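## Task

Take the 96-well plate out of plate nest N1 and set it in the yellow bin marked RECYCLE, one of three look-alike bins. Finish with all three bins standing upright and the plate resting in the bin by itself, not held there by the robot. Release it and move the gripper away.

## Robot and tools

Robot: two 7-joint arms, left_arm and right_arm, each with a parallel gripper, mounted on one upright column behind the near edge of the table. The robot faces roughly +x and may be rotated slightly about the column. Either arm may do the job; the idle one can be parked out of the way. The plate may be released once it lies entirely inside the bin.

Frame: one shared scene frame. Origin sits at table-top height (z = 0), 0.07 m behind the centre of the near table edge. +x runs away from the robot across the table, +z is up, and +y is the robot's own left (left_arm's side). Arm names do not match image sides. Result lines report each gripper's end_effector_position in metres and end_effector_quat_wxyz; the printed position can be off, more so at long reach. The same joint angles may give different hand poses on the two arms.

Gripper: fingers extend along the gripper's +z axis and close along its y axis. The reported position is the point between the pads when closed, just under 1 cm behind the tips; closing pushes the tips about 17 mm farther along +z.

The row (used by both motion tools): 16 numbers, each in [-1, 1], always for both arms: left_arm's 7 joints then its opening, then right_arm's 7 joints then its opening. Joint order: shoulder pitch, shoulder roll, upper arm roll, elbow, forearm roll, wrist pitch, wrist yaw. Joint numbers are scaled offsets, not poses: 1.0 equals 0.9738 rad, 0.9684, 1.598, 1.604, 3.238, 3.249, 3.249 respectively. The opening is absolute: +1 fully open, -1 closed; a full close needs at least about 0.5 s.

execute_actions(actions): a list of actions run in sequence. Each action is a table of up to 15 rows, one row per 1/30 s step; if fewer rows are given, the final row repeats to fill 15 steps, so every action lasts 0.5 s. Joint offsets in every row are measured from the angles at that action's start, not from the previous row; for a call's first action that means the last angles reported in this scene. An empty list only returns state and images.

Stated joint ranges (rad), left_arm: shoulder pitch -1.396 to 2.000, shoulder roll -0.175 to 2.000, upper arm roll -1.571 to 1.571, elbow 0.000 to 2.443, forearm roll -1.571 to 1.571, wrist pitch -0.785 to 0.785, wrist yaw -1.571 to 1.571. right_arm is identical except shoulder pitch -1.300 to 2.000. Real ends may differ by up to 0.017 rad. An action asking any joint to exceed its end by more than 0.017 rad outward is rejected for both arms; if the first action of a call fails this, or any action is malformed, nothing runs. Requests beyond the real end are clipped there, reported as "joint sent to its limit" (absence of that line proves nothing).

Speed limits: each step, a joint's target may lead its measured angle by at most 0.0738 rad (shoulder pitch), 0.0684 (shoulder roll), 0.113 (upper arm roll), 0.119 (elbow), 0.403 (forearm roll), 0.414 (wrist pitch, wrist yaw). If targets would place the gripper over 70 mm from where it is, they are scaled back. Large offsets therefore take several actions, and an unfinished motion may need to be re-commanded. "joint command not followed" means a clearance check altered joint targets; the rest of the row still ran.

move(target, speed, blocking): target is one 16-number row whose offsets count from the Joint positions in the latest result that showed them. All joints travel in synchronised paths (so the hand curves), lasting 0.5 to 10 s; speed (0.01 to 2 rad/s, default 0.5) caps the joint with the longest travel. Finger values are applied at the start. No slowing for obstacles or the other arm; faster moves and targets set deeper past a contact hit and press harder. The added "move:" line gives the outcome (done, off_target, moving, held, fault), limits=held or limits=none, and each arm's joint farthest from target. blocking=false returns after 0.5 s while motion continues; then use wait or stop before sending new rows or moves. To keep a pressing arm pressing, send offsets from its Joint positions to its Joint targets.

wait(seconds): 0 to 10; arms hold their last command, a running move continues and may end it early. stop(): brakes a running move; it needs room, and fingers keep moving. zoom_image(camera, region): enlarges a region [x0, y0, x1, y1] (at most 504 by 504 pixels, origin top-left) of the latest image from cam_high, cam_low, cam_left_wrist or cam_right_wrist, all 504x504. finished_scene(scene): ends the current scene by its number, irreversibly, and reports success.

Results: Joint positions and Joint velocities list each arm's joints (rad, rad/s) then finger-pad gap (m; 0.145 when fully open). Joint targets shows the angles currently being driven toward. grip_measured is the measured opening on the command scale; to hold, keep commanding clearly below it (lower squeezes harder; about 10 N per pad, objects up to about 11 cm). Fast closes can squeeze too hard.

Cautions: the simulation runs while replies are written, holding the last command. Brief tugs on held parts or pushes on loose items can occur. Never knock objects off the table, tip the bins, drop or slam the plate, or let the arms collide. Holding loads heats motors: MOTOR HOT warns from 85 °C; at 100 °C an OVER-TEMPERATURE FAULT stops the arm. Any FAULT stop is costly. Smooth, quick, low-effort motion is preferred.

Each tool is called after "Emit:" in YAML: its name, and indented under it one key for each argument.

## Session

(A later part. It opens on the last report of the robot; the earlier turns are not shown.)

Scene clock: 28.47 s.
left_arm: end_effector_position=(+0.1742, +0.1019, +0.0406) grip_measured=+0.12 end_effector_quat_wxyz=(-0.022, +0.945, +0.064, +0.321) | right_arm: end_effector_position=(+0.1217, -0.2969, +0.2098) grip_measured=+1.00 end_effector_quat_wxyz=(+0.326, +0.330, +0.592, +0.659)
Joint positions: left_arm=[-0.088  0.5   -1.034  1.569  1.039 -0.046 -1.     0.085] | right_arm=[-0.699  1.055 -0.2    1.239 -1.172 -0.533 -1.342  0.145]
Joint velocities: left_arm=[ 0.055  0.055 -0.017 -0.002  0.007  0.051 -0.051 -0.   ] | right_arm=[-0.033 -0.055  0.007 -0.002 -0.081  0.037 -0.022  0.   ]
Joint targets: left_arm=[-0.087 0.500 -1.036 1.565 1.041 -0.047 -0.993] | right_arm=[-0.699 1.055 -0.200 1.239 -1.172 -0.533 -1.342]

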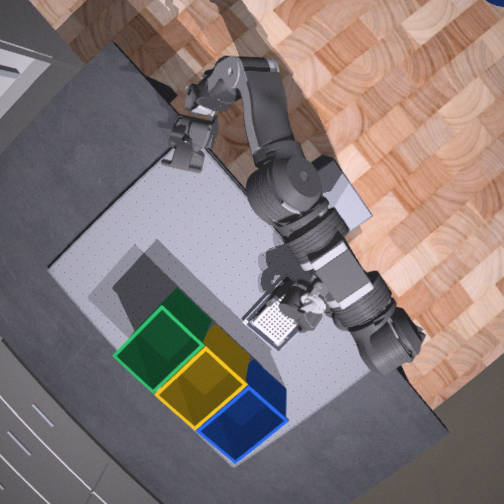

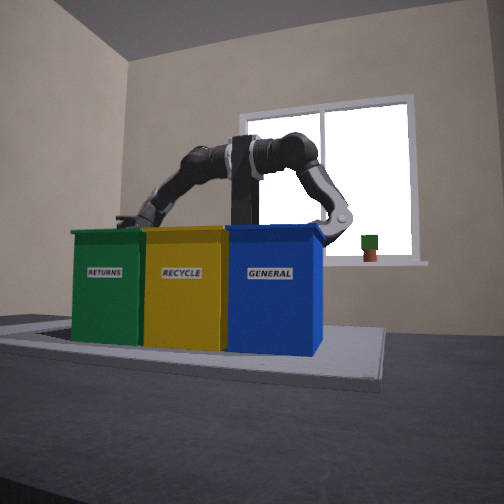

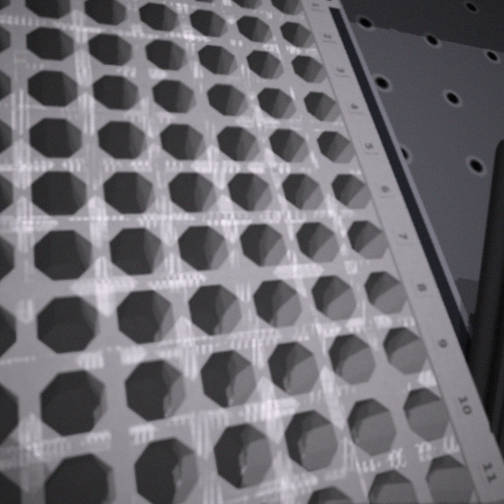

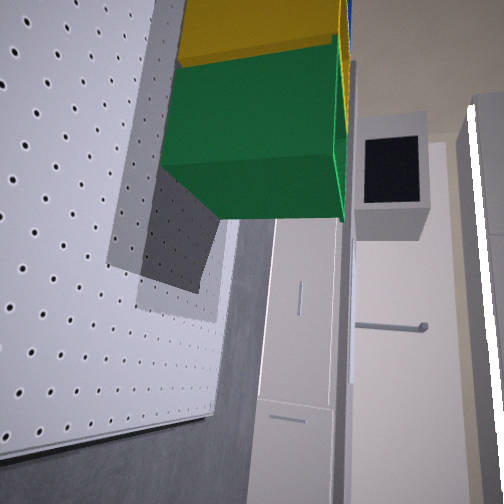

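Emit:
execute_actions:
  actions:
    - [[0.001,0,-0.0013,-0.002,0.0006,-0.0003,0.002,-0.15,0,0,0,0,0,0,0,1],[0.001,0,-0.0013,-0.002,0.0006,-0.0003,0.002,-0.2,0,0,0,0,0,0,0,1],[0.001,0,-0.0013,-0.002,0.0006,-0.0003,0.002,-0.25,0,0,0,0,0,0,0,1],[0.001,0,-0.0013,-0.002,0.0006,-0.0003,0.002,-0.3,0,0,0,0,0,0,0,1],[0.001,0,-0.0013,-0.002,0.0006,-0.0003,0.002,-0.35,0,0,0,0,0,0,0,1],[0.001,0,-0.0013,-0.002,0.0006,-0.0003,0.002,-0.4,0,0,0,0,0,0,0,1],[0.001,0,-0.0013,-0.002,0.0006,-0.0003,0.002,-0.45,0,0,0,0,0,0,0,1],[0.001,0,-0.0013,-0.002,0.0006,-0.0003,0.002,-0.5,0,0,0,0,0,0,0,1],[0.001,0,-0.0013,-0.002,0.0006,-0.0003,0.002,-0.55,0,0,0,0,0,0,0,1],[0.001,0,-0.0013,-0.002,0.0006,-0.0003,0.002,-0.6,0,0,0,0,0,0,0,1]]

Emit:
move:
  target: [-0.0514,0,0.0436,0.0430,-0.0111,0.0201,-0.0053,-0.6, 0,0,0,0,0,0,0,1]
  speed: 0.1

Scene clock: 30.00 s.
left_arm: end_effector_position=(+0.1742, +0.1019, +0.0406) grip_measured=+0.12 end_effector_quat_wxyz=(-0.022, +0.945, +0.064, +0.321) | right_arm: end_effector_position=(+0.1217, -0.2969, +0.2098) grip_measured=+1.00 end_effector_quat_wxyz=(+0.326, +0.330, +0.592, +0.659)
Joint positions: left_arm=[-0.088  0.5   -1.034  1.569  1.039 -0.046 -1.     0.085] | right_arm=[-0.699  1.055 -0.2    1.239 -1.172 -0.533 -1.342  0.145]
Joint velocities: left_arm=[ 0.033 -0.033  0.027 -0.007  0.022 -0.037 -0.037 -0.   ] | right_arm=[-0.033 -0.055  0.002 -0.017  0.022 -0.051 -0.037  0.   ]
Joint targets: left_arm=[-0.087 0.500 -1.036 1.565 1.041 -0.047 -0.993] | right_arm=[-0.699 1.055 -0.200 1.239 -1.172 -0.533 -1.342]

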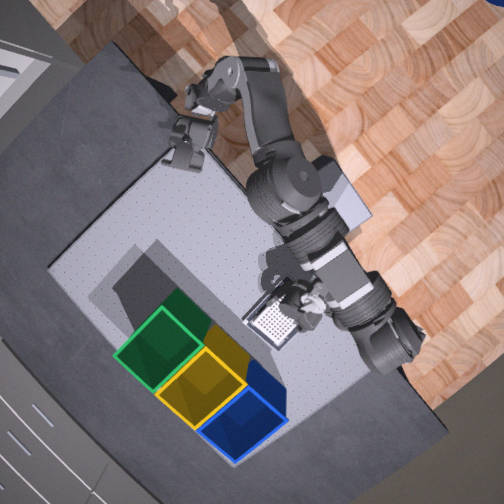

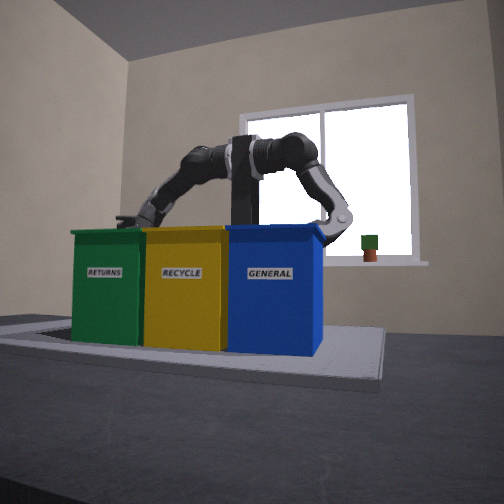

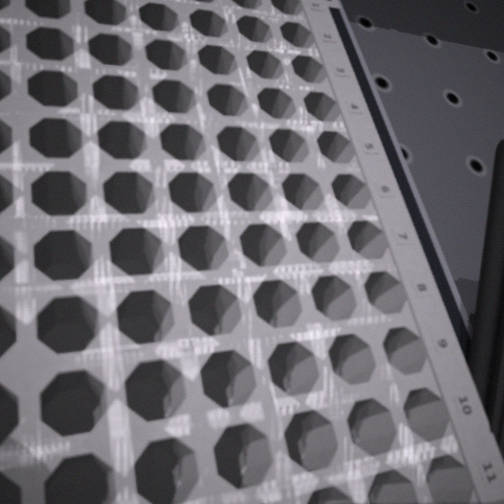

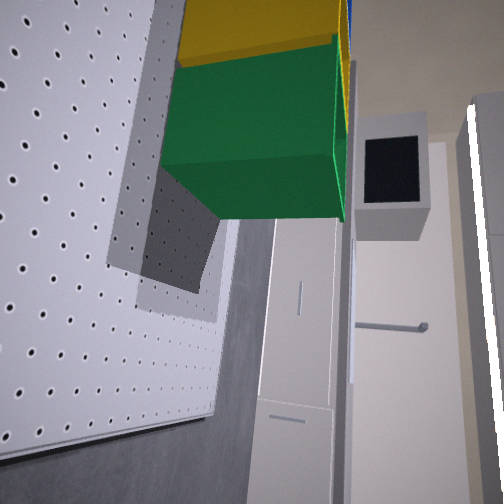

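Scene clock: 30.97 s.
left_arm: end_effector_position=(+0.1738, +0.1021, +0.0512) grip_measured=+0.12 end_effector_quat_wxyz=(-0.022, +0.945, +0.063, +0.319) | right_arm: end_effector_position=(+0.1217, -0.2969, +0.2098) grip_measured=+1.00 end_effector_quat_wxyz=(+0.326, +0.330, +0.592, +0.659)
Joint positions: left_arm=[-0.137  0.501 -0.966  1.635  1.006  0.017 -1.011  0.084] | right_arm=[-0.699  1.055 -0.2    1.239 -1.172 -0.533 -1.342  0.145]
Joint velocities: left_arm=[ 0.033 -0.033 -0.017 -0.012 -0.037 -0.11   0.095  0.   ] | right_arm=[ 0.033 -0.055 -0.017 -0.002  0.022 -0.007 -0.007 -0.   ]
Joint targets: left_arm=[-0.138 0.501 -0.964 1.638 1.003 0.020 -1.017] | right_arm=[-0.699 1.055 -0.200 1.239 -1.172 -0.533 -1.342]
move: done; limits=none; left_arm: farthest joint: the wrist yaw, 0.006 radians from its target (0.018 radians at the start); right_arm: farthest joint: the shoulder pitch, 0.000 radians from its target (0.000 radians at the start)

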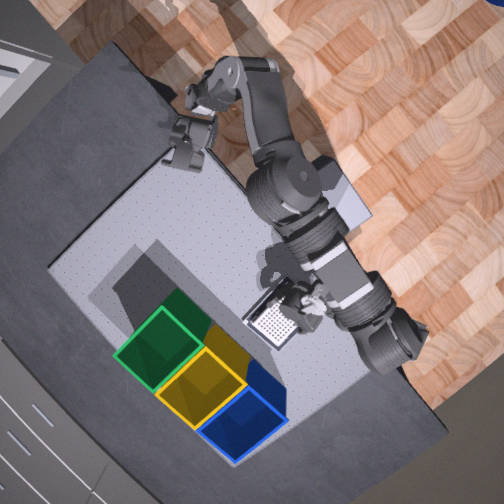

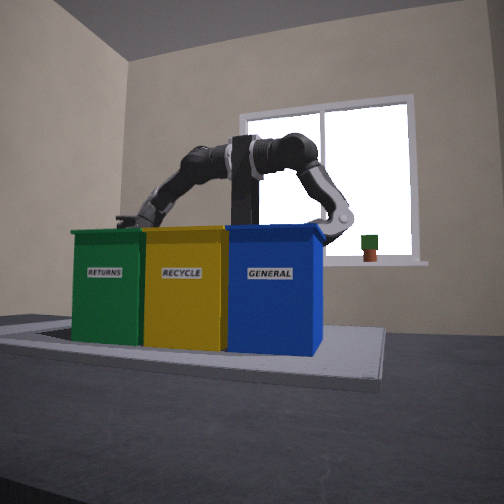

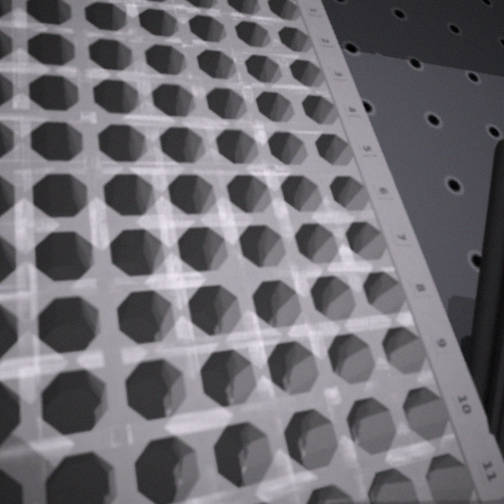

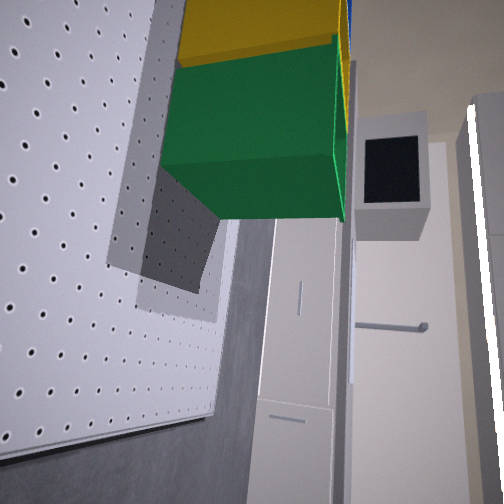

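Emit:
wait:
  seconds: 1

Scene clock: 32.13 s.
left_arm: end_effector_position=(+0.1738, +0.1021, +0.0512) grip_measured=+0.12 end_effector_quat_wxyz=(-0.022, +0.945, +0.063, +0.319) | right_arm: end_effector_position=(+0.1217, -0.2969, +0.2098) grip_measured=+1.00 end_effector_quat_wxyz=(+0.326, +0.330, +0.592, +0.659)
Joint positions: left_arm=[-0.137  0.501 -0.966  1.635  1.006  0.017 -1.011  0.084] | right_arm=[-0.699  1.055 -0.2    1.239 -1.172 -0.533 -1.342  0.145]
Joint velocities: left_arm=[-0.033 -0.011 -0.032 -0.002 -0.007  0.066 -0.11  -0.   ] | right_arm=[-0.033  0.033 -0.007 -0.002  0.022 -0.037 -0.037  0.   ]
Joint targets: left_arm=[-0.138 0.501 -0.964 1.638 1.003 0.020 -1.017] | right_arm=[-0.699 1.055 -0.200 1.239 -1.172 -0.533 -1.342]
wait: 1.00 s; at rest from the start

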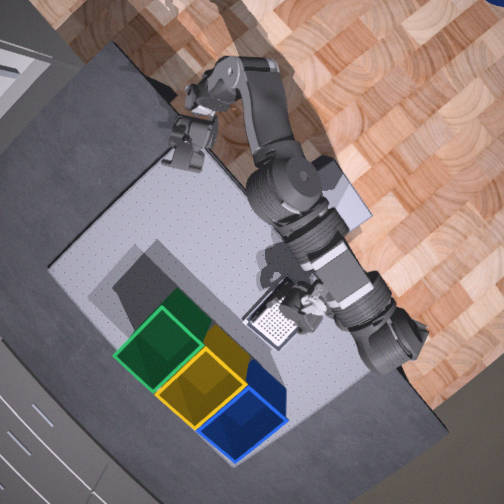

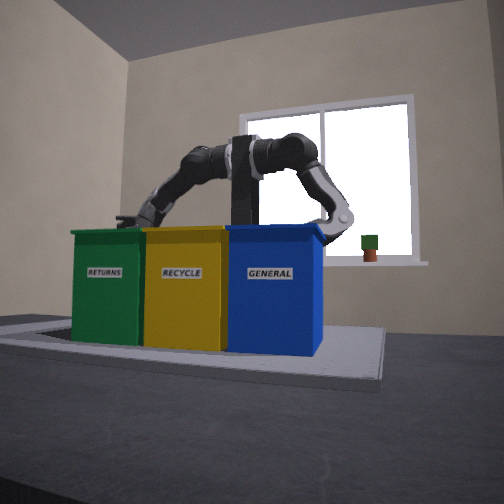

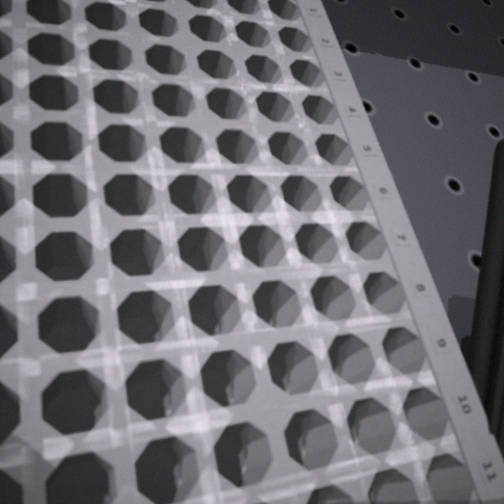

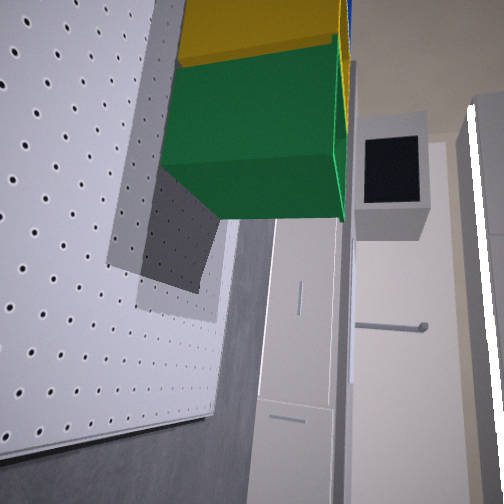

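Emit:
move:
  target: [-0.0760,-0.001,0.0607,0.0842,-0.0133,0.0342,-0.0123,-0.6, 0,0,0,0,0,0,0,1]
  speed: 0.3

Scene clock: 41.40 s.
left_arm: end_effector_position=(+0.1734, +0.1002, +0.0744) grip_measured=+0.12 end_effector_quat_wxyz=(-0.018, +0.946, +0.061, +0.319) | right_arm: end_effector_position=(+0.1217, -0.2969, +0.2098) grip_measured=+1.00 end_effector_quat_wxyz=(+0.326, +0.330, +0.592, +0.659)
Joint positions: left_arm=[-0.209  0.5   -0.872  1.768  0.966  0.126 -1.045  0.084] | right_arm=[-0.699  1.055 -0.2    1.239 -1.172 -0.533 -1.342  0.145]
Joint velocities: left_arm=[ 0.033 -0.033 -0.002 -0.007 -0.022  0.007  0.081 -0.   ] | right_arm=[-0.121  0.011 -0.012 -0.007 -0.022 -0.051  0.007 -0.   ]
Joint targets: left_arm=[-0.211 0.500 -0.870 1.769 0.963 0.129 -1.051] | right_arm=[-0.699 1.055 -0.200 1.239 -1.172 -0.533 -1.342]
move: done; limits=none; left_arm: farthest joint: the wrist yaw, 0.006 radians from its target (0.040 radians at the start); right_arm: farthest joint: the shoulder pitch, 0.000 radians from its target (0.000 radians at the start)

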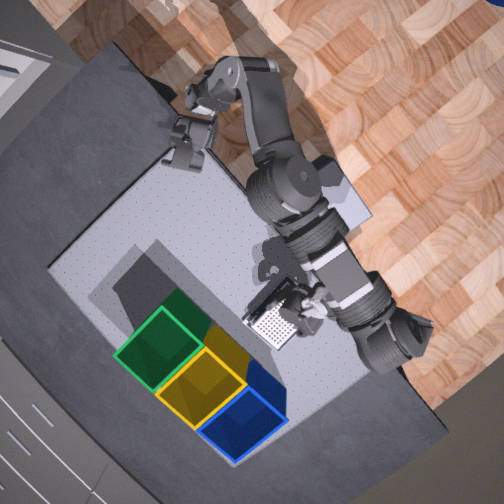

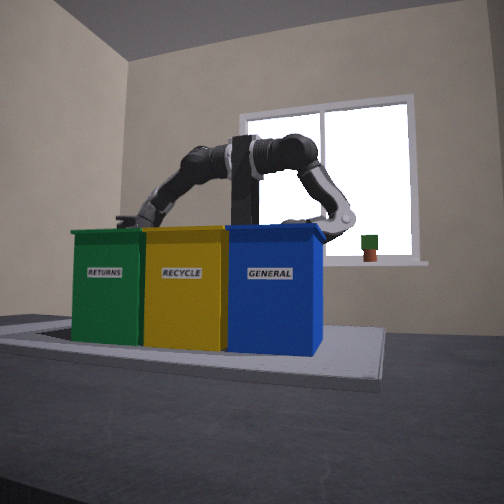

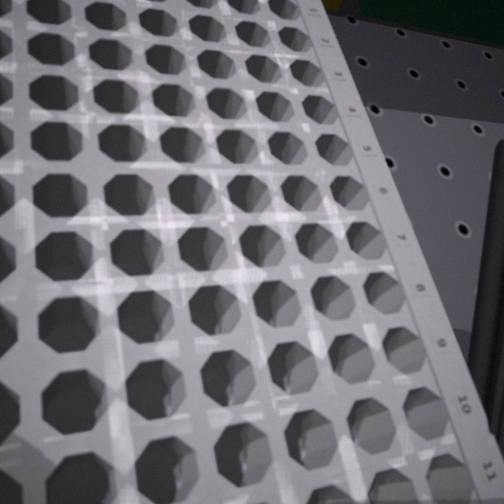

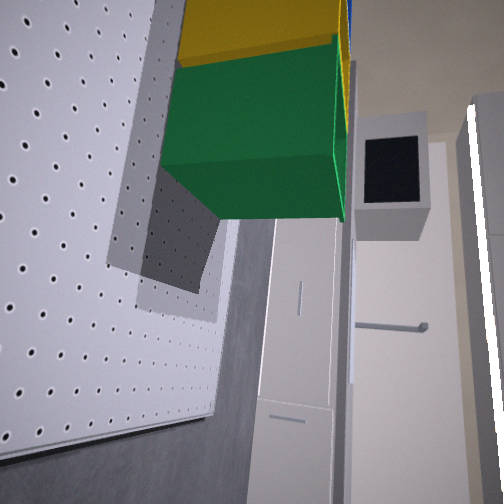

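Emit:
move:
  target: [-0.0356,-0.0516,0.1350,0.3534,0.0625,0.1440,-0.1347,-0.6, 0,0,0,0,0,0,0,1]
  speed: 0.6

Scene clock: 42.87 s.
left_arm: end_effector_position=(+0.1834, +0.1017, +0.1994) grip_measured=+0.12 end_effector_quat_wxyz=(-0.019, +0.946, +0.062, +0.319) | right_arm: end_effector_position=(+0.1217, -0.2969, +0.2098) grip_measured=+1.00 end_effector_quat_wxyz=(+0.326, +0.330, +0.592, +0.659)
Joint positions: left_arm=[-0.243  0.452 -0.658  2.333  1.167  0.591 -1.477  0.084] | right_arm=[-0.699  1.055 -0.2    1.239 -1.172 -0.533 -1.342  0.145]
Joint velocities: left_arm=[ 0.011  0.033 -0.002 -0.007  0.007 -0.007 -0.066  0.   ] | right_arm=[ 0.033  0.033 -0.012 -0.007 -0.095 -0.007 -0.022  0.   ]
Joint targets: left_arm=[-0.244 0.450 -0.656 2.334 1.168 0.594 -1.483] | right_arm=[-0.699 1.055 -0.200 1.239 -1.172 -0.533 -1.342]
move: done; limits=none; left_arm: farthest joint: the wrist yaw, 0.006 radians from its target (0.438 radians at the start); right_arm: farthest joint: the shoulder pitch, 0.000 radians from its target (0.000 radians at the start)

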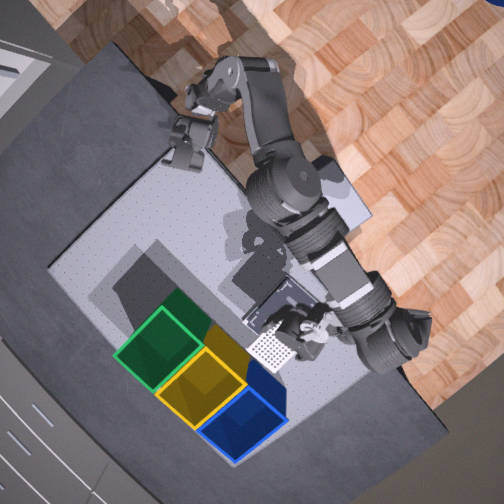

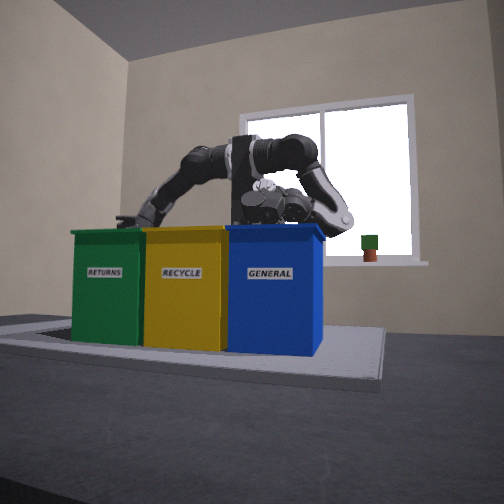

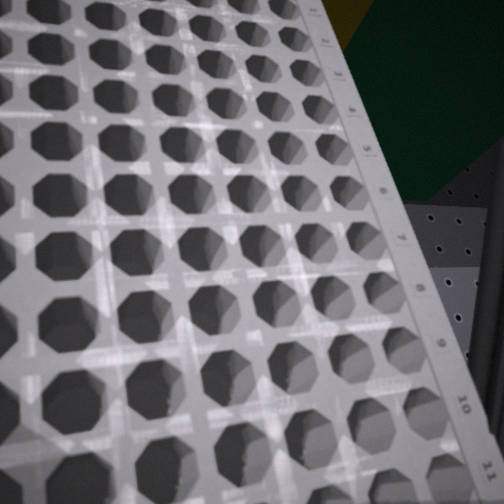

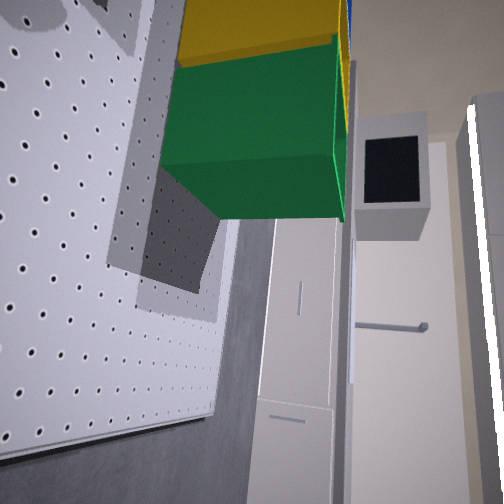

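Emit:
move:
  target: [0.5576,0.0289,-0.0388,-0.0206,-0.0979,-0.0126,0.2084,-0.6, 0,0,0,0,0,0,0,1]
  speed: 0.7

Scene clock: 44.43 s.
left_arm: end_effector_position=(+0.2874, +0.0115, +0.3666) grip_measured=+0.12 end_effector_quat_wxyz=(+0.181, +0.738, -0.122, +0.639) | right_arm: end_effector_position=(+0.1217, -0.2969, +0.2098) grip_measured=+1.00 end_effector_quat_wxyz=(+0.326, +0.330, +0.592, +0.659)
Joint positions: left_arm=[ 0.299  0.478 -0.717  2.303  0.853  0.554 -0.806  0.084] | right_arm=[-0.699  1.055 -0.2    1.239 -1.172 -0.533 -1.342  0.145]
Joint velocities: left_arm=[ 0.011 -0.011  0.012 -0.002 -0.007 -0.037 -0.007 -0.   ] | right_arm=[ 0.099  0.077 -0.002 -0.007 -0.037 -0.051 -0.051  0.   ]
Joint targets: left_arm=[0.300 0.479 -0.720 2.300 0.850 0.550 -0.800] | right_arm=[-0.699 1.055 -0.200 1.239 -1.172 -0.533 -1.342]
move: done; limits=none; left_arm: farthest joint: the wrist yaw, 0.006 radians from its target (0.677 radians at the start); right_arm: farthest joint: the shoulder pitch, 0.000 radians from its target (0.000 radians at the start)

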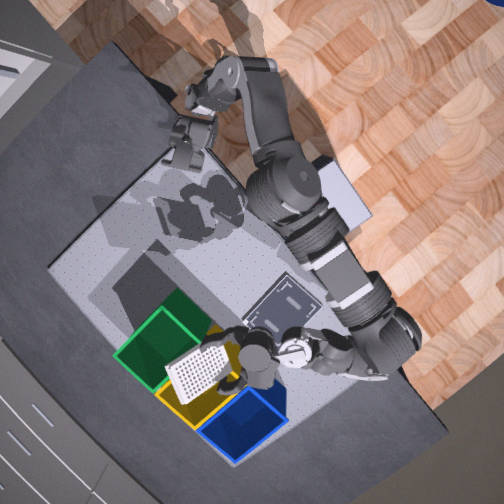

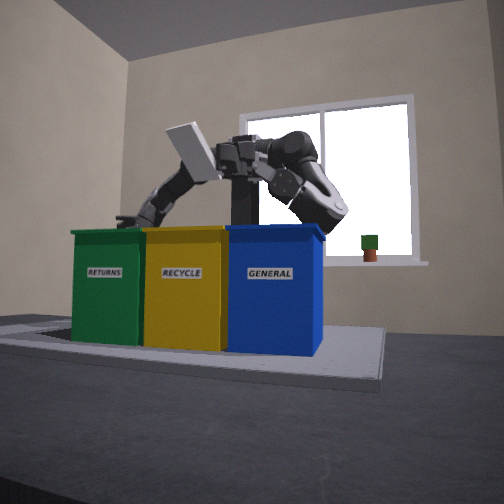

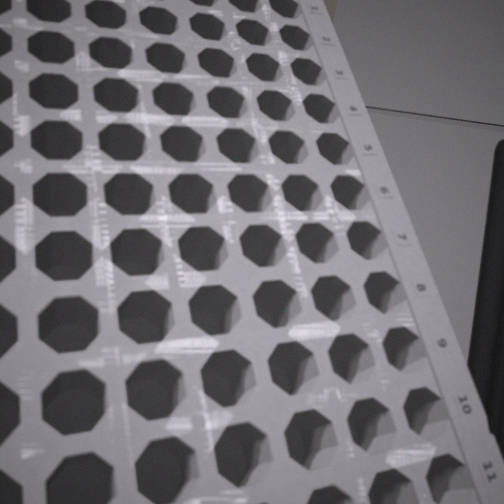

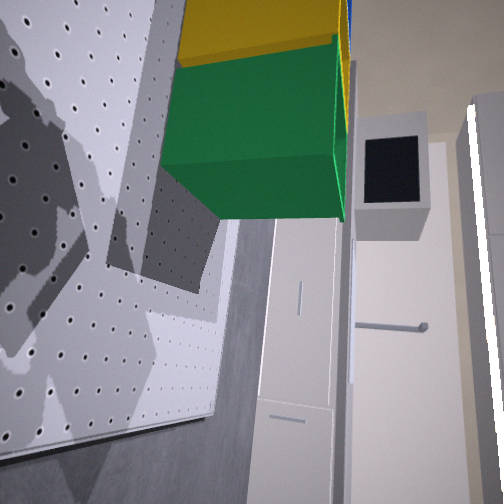

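Emit:
zoom_image:
  camera: "cam_low"
  region: [150,110,310,240]

Region (150, 110, 310, 240) of cam_low's 504x504 image, scaled by 3.150, with more detail than that image has; it fills the top 410 rows of this view, and the rest is white.

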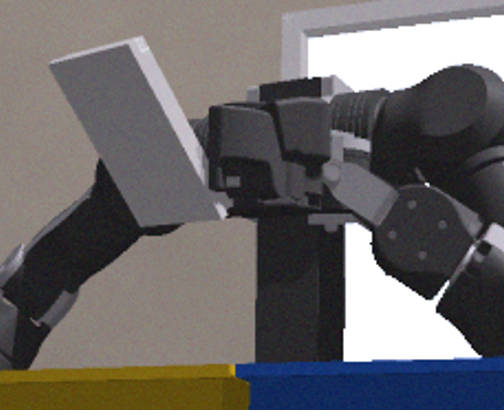

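Emit:
move:
  target: [0.8621,0.0958,-0.1658,-0.7901,-0.3084,-0.0333,0.6628,-0.6, 0,0,0,0,0,0,0,1]
  speed: 1.1

Scene clock: 47.33 s.
left_arm: end_effector_position=(+0.3986, +0.1148, +0.2527) grip_measured=+0.12 end_effector_quat_wxyz=(+0.064, +0.711, -0.677, +0.180) | right_arm: end_effector_position=(+0.1217, -0.2969, +0.2098) grip_measured=+1.00 end_effector_quat_wxyz=(+0.326, +0.330, +0.592, +0.659)
Joint positions: left_arm=[ 1.136  0.573 -0.978  1.038 -0.144  0.448  1.342  0.084] | right_arm=[-0.699  1.055 -0.2    1.239 -1.172 -0.533 -1.342  0.145]
Joint velocities: left_arm=[-0.011 -0.033  0.022 -0.002 -0.081  0.037 -0.022 -0.   ] | right_arm=[-0.077  0.055 -0.002  0.002 -0.081 -0.037  0.037  0.   ]
Joint targets: left_arm=[1.139 0.571 -0.982 1.036 -0.145 0.445 1.348] | right_arm=[-0.699 1.055 -0.200 1.239 -1.172 -0.533 -1.342]
move: done; limits=none; left_arm: farthest joint: the wrist yaw, 0.005 radians from its target (2.153 radians at the start); right_arm: farthest joint: the shoulder pitch, 0.000 radians from its target (0.000 radians at the start)

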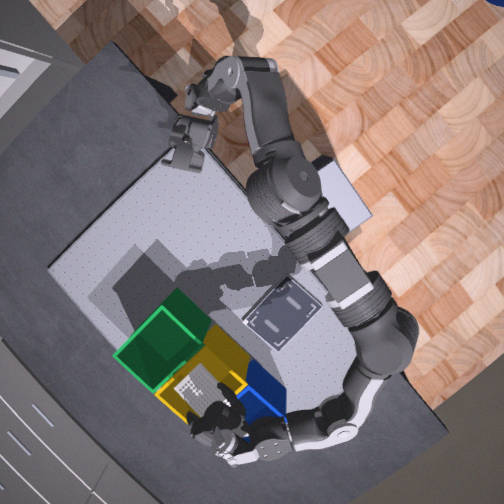

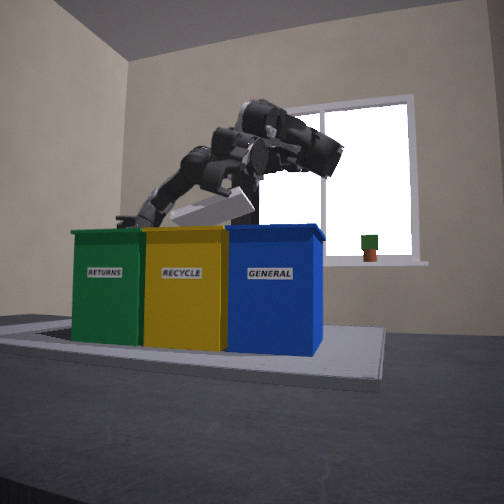

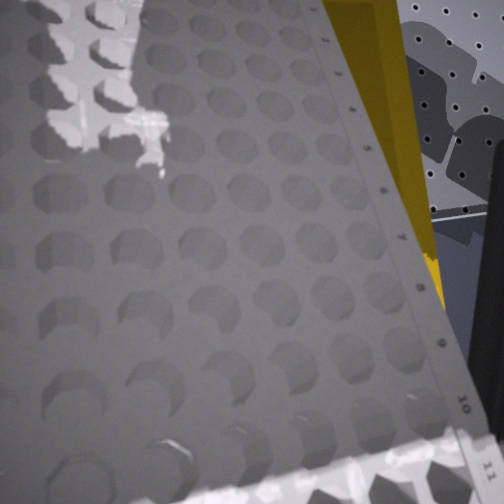

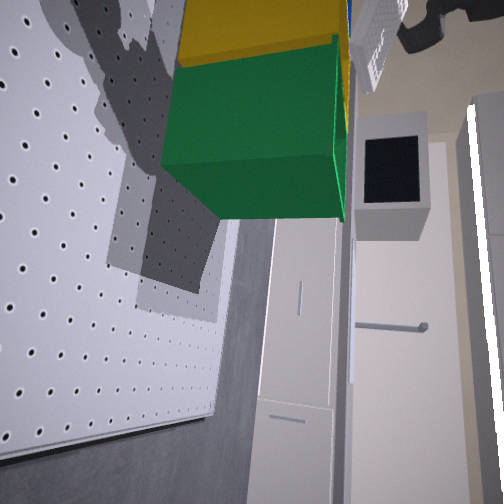

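Emit:
zoom_image:
  camera: "cam_high"
  region: [140,330,270,460]

Emit:
zoom_image:
  camera: "cam_low"
  region: [130,140,290,260]

Emit:
zoom_image:
  camera: "cam_right_wrist"
  region: [300,0,504,160]

Region (140, 330, 270, 460) of cam_high's 504x504 image, scaled by 3.877, with more detail than that image has.

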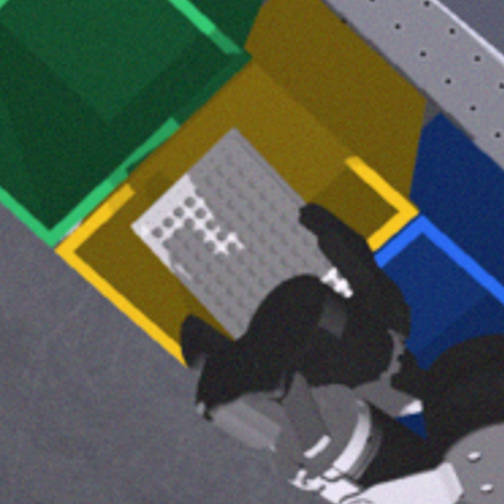

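Region (130, 140, 290, 260) of cam_low's 504x504 image, scaled by 3.150, with more detail than that image has; it fills the top 378 rows of this view, and the rest is white.

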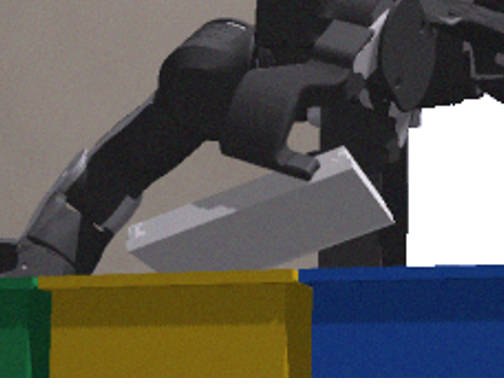

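Region (300, 0, 504, 160) of cam_right_wrist's 504x504 image, scaled by 2.471, with more detail than that image has; it fills the top 395 rows of this view, and the rest is white.

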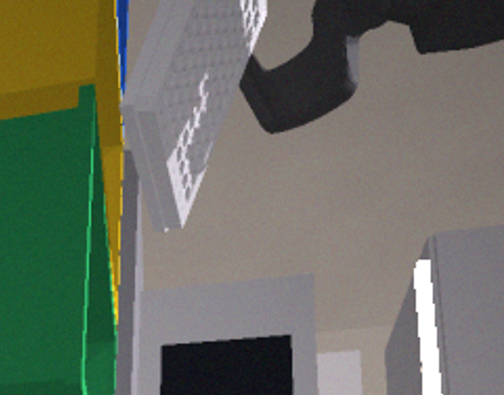

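Emit:
move:
  target: [-0.0099,-0.4861,-0.0487,-0.2529,-0.1986,0.0675,-0.0056,-0.6, 0,0,0,0,0,0,0,1]
  speed: 0.4

Scene clock: 51.87 s.
left_arm: end_effector_position=(+0.4189, +0.0826, +0.1926) grip_measured=+0.12 end_effector_quat_wxyz=(-0.158, +0.731, -0.664, +0.017) | right_arm: end_effector_position=(+0.1217, -0.2969, +0.2098) grip_measured=+1.00 end_effector_quat_wxyz=(+0.326, +0.330, +0.592, +0.659)
Joint positions: left_arm=[ 1.13   0.101 -1.053  0.635 -0.785  0.665  1.33   0.084] | right_arm=[-0.699  1.055 -0.2    1.239 -1.172 -0.533 -1.342  0.145]
Joint velocities: left_arm=[ 0.033  0.011 -0.002 -0.017 -0.022 -0.066 -0.037  0.   ] | right_arm=[ 0.033 -0.077 -0.017  0.007  0.007 -0.022  0.066  0.   ]
Joint targets: left_arm=[1.126 0.102 -1.056 0.632 -0.787 0.667 1.324] | right_arm=[-0.699 1.055 -0.200 1.239 -1.172 -0.533 -1.342]
move: done; limits=none; left_arm: farthest joint: the wrist yaw, 0.006 radians from its target (0.018 radians at the start); right_arm: farthest joint: the shoulder pitch, 0.000 radians from its target (0.000 radians at the start)

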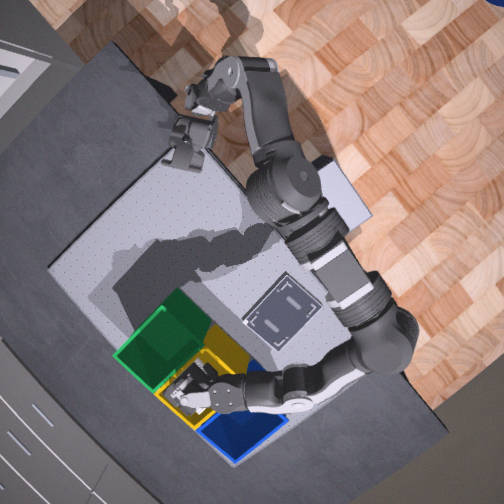

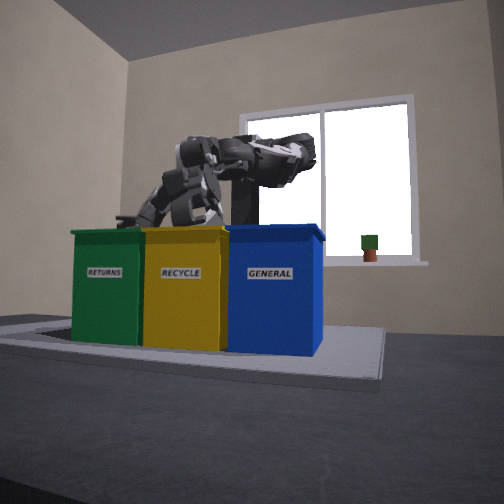

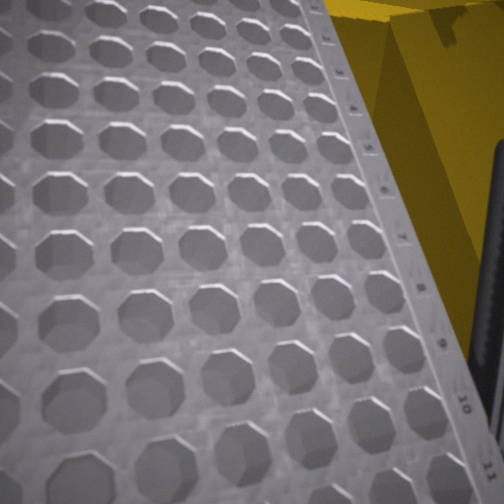

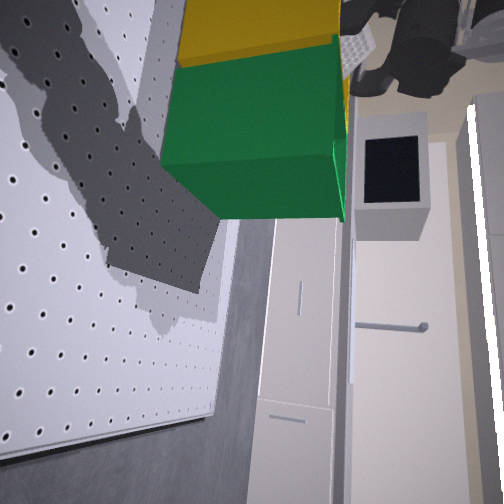

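Emit:
zoom_image:
  camera: "cam_high"
  region: [140,330,260,450]

Emit:
zoom_image:
  camera: "cam_low"
  region: [130,150,270,255]

Emit:
zoom_image:
  camera: "cam_right_wrist"
  region: [310,0,480,130]

Region (140, 330, 260, 450) of cam_high's 504x504 image, scaled by 4.200, with more detail than that image has.

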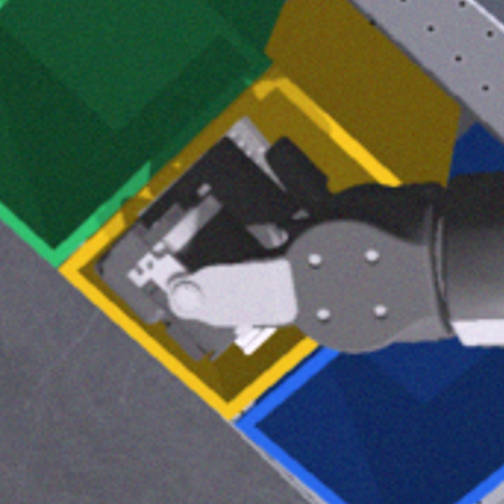

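Region (130, 150, 270, 255) of cam_low's 504x504 image, scaled by 3.600, with more detail than that image has; it fills the top 378 rows of this view, and the rest is white.

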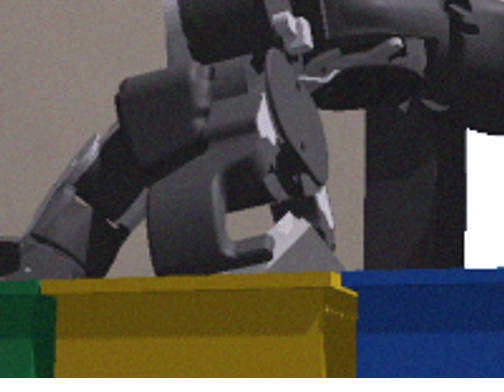

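Region (310, 0, 480, 130) of cam_right_wrist's 504x504 image, scaled by 2.965, with more detail than that image has; it fills the top 385 rows of this view, and the rest is white.

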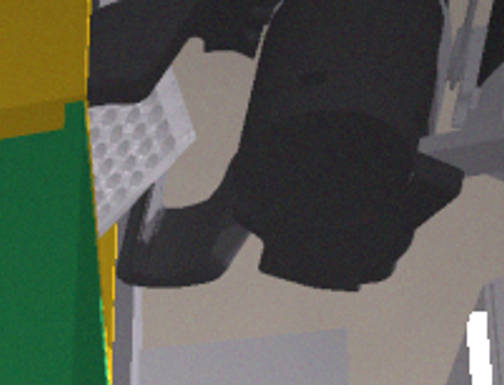

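Emit:
zoom_image:
  camera: "cam_left_wrist"
  region: [300,0,504,300]

Emit:
zoom_image:
  camera: "cam_low"
  region: [190,190,250,240]

Region (300, 0, 504, 300) of cam_left_wrist's 504x504 image, scaled by 1.680, with more detail than that image has; it fills the left 343 columns of this view, and the rest is white.

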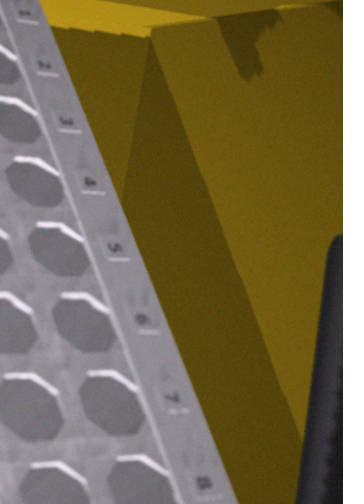

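Region (190, 190, 250, 240) of cam_low's 504x504 image, scaled by 8.400, with more detail than that image has.

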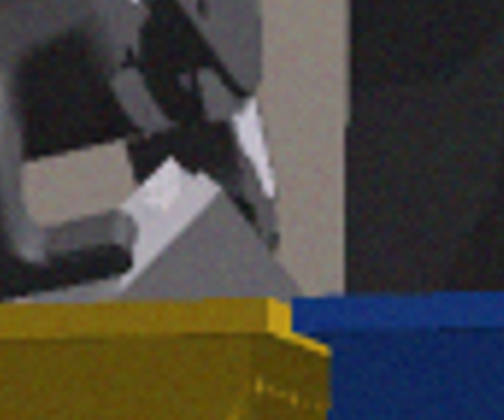

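Emit:
zoom_image:
  camera: "cam_high"
  region: [180,335,250,405]

Emit:
zoom_image:
  camera: "cam_high"
  region: [148,370,218,440]

Region (180, 335, 250, 405) of cam_high's 504x504 image, scaled by 7.200, with more detail than that image has.

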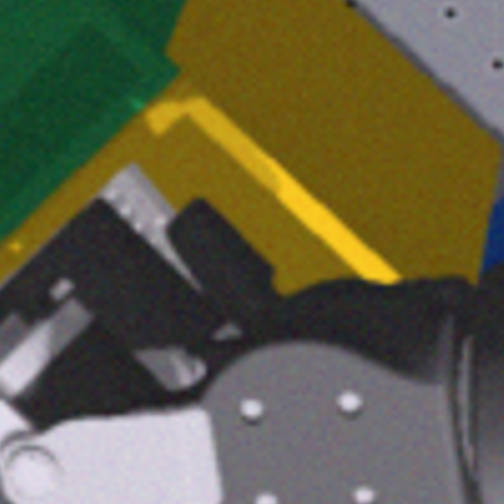

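Region (148, 370, 218, 440) of cam_high's 504x504 image, scaled by 7.200, with more detail than that image has.

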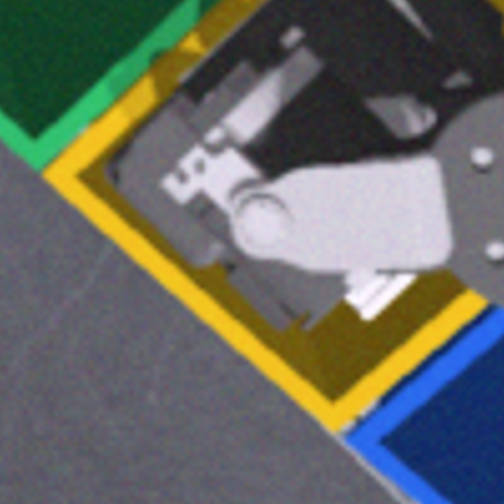

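Emit:
execute_actions:
  actions: []

Scene clock: 56.00 s.
left_arm: end_effector_position=(+0.4189, +0.0826, +0.1926) grip_measured=+0.12 end_effector_quat_wxyz=(-0.158, +0.731, -0.664, +0.017) | right_arm: end_effector_position=(+0.1217, -0.2969, +0.2098) grip_measured=+1.00 end_effector_quat_wxyz=(+0.326, +0.330, +0.592, +0.659)
Joint positions: left_arm=[ 1.13   0.101 -1.053  0.635 -0.785  0.665  1.33   0.084] | right_arm=[-0.699  1.055 -0.2    1.239 -1.172 -0.533 -1.342  0.145]
Joint velocities: left_arm=[-0.055 -0.033 -0.027  0.002 -0.037 -0.037  0.051  0.   ] | right_arm=[ 0.011  0.011 -0.017 -0.002  0.081 -0.007 -0.037  0.   ]
Joint targets: left_arm=[1.126 0.102 -1.056 0.632 -0.787 0.667 1.324] | right_arm=[-0.699 1.055 -0.200 1.239 -1.172 -0.533 -1.342]

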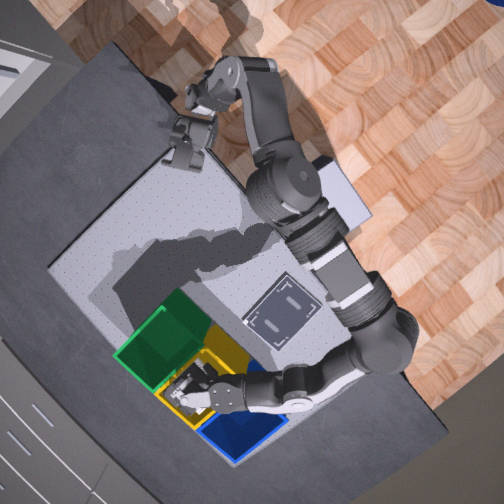

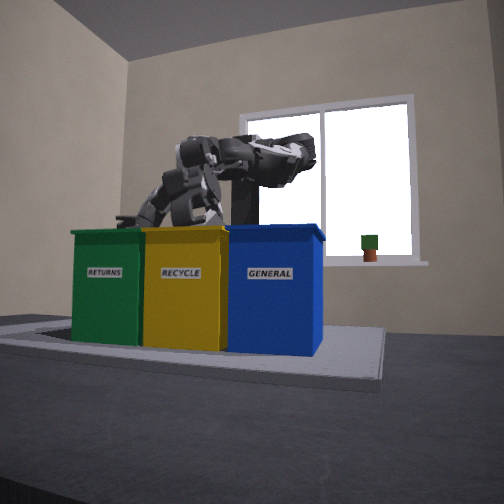

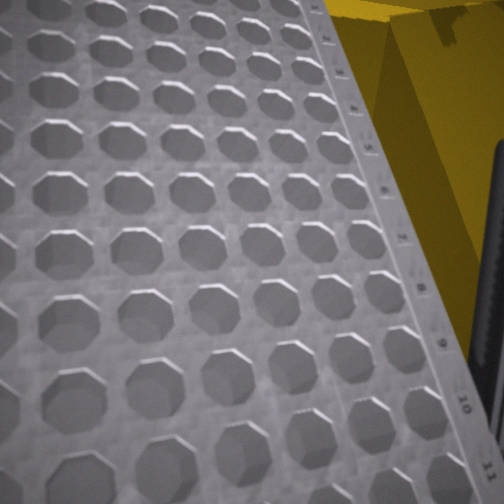

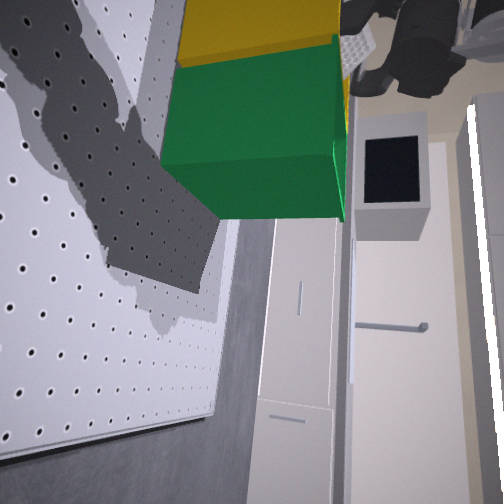

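Emit:
move:
  target: [-0.0327,0.0232,0.0006,0.0044,0.0023,-0.0019,-0.0110,-0.6, 0,0,0,0,0,0,0,1]
  speed: 0.08

Scene clock: 57.13 s.
left_arm: end_effector_position=(+0.4166, +0.0928, +0.1814) grip_measured=+0.12 end_effector_quat_wxyz=(-0.161, +0.733, -0.661, +0.013) | right_arm: end_effector_position=(+0.1217, -0.2969, +0.2098) grip_measured=+1.00 end_effector_quat_wxyz=(+0.326, +0.330, +0.592, +0.659)
Joint positions: left_arm=[ 1.101  0.124 -1.053  0.639 -0.778  0.661  1.301  0.084] | right_arm=[-0.699  1.055 -0.2    1.239 -1.172 -0.533 -1.342  0.145]
Joint velocities: left_arm=[-0.077  0.033  0.002 -0.002 -0.022  0.007  0.022 -0.   ] | right_arm=[-0.011  0.055 -0.012  0.007  0.022  0.022  0.051  0.   ]
Joint targets: left_arm=[1.098 0.124 -1.052 0.642 -0.777 0.658 1.294] | right_arm=[-0.699 1.055 -0.200 1.239 -1.172 -0.533 -1.342]
move: done; limits=none; left_arm: farthest joint: the wrist yaw, 0.006 radians from its target (0.036 radians at the start); right_arm: farthest joint: the shoulder pitch, 0.000 radians from its target (0.000 radians at the start)

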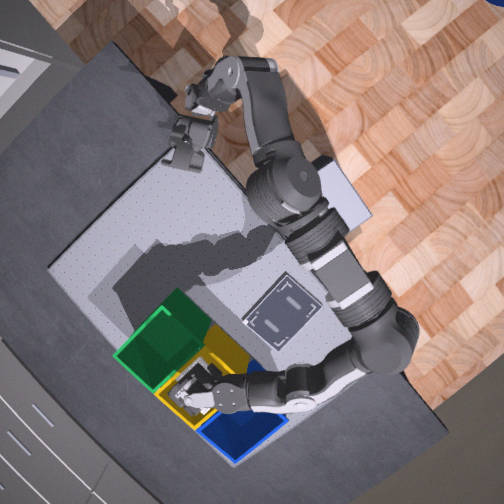

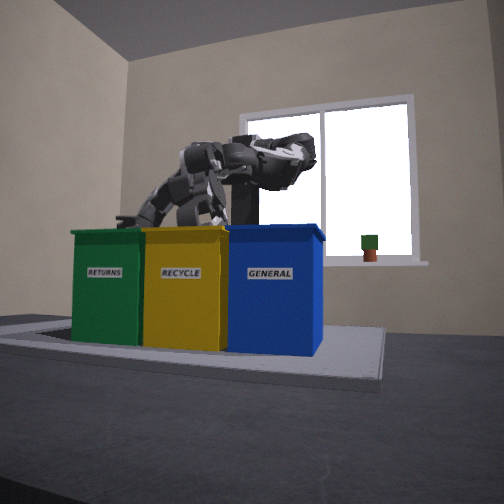

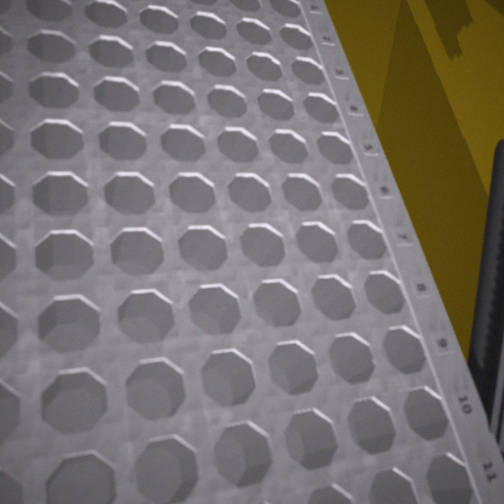

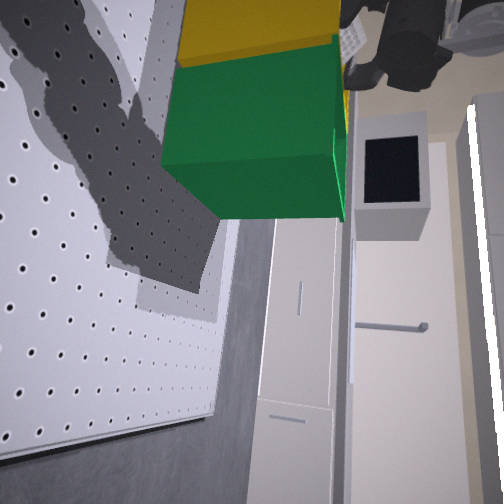

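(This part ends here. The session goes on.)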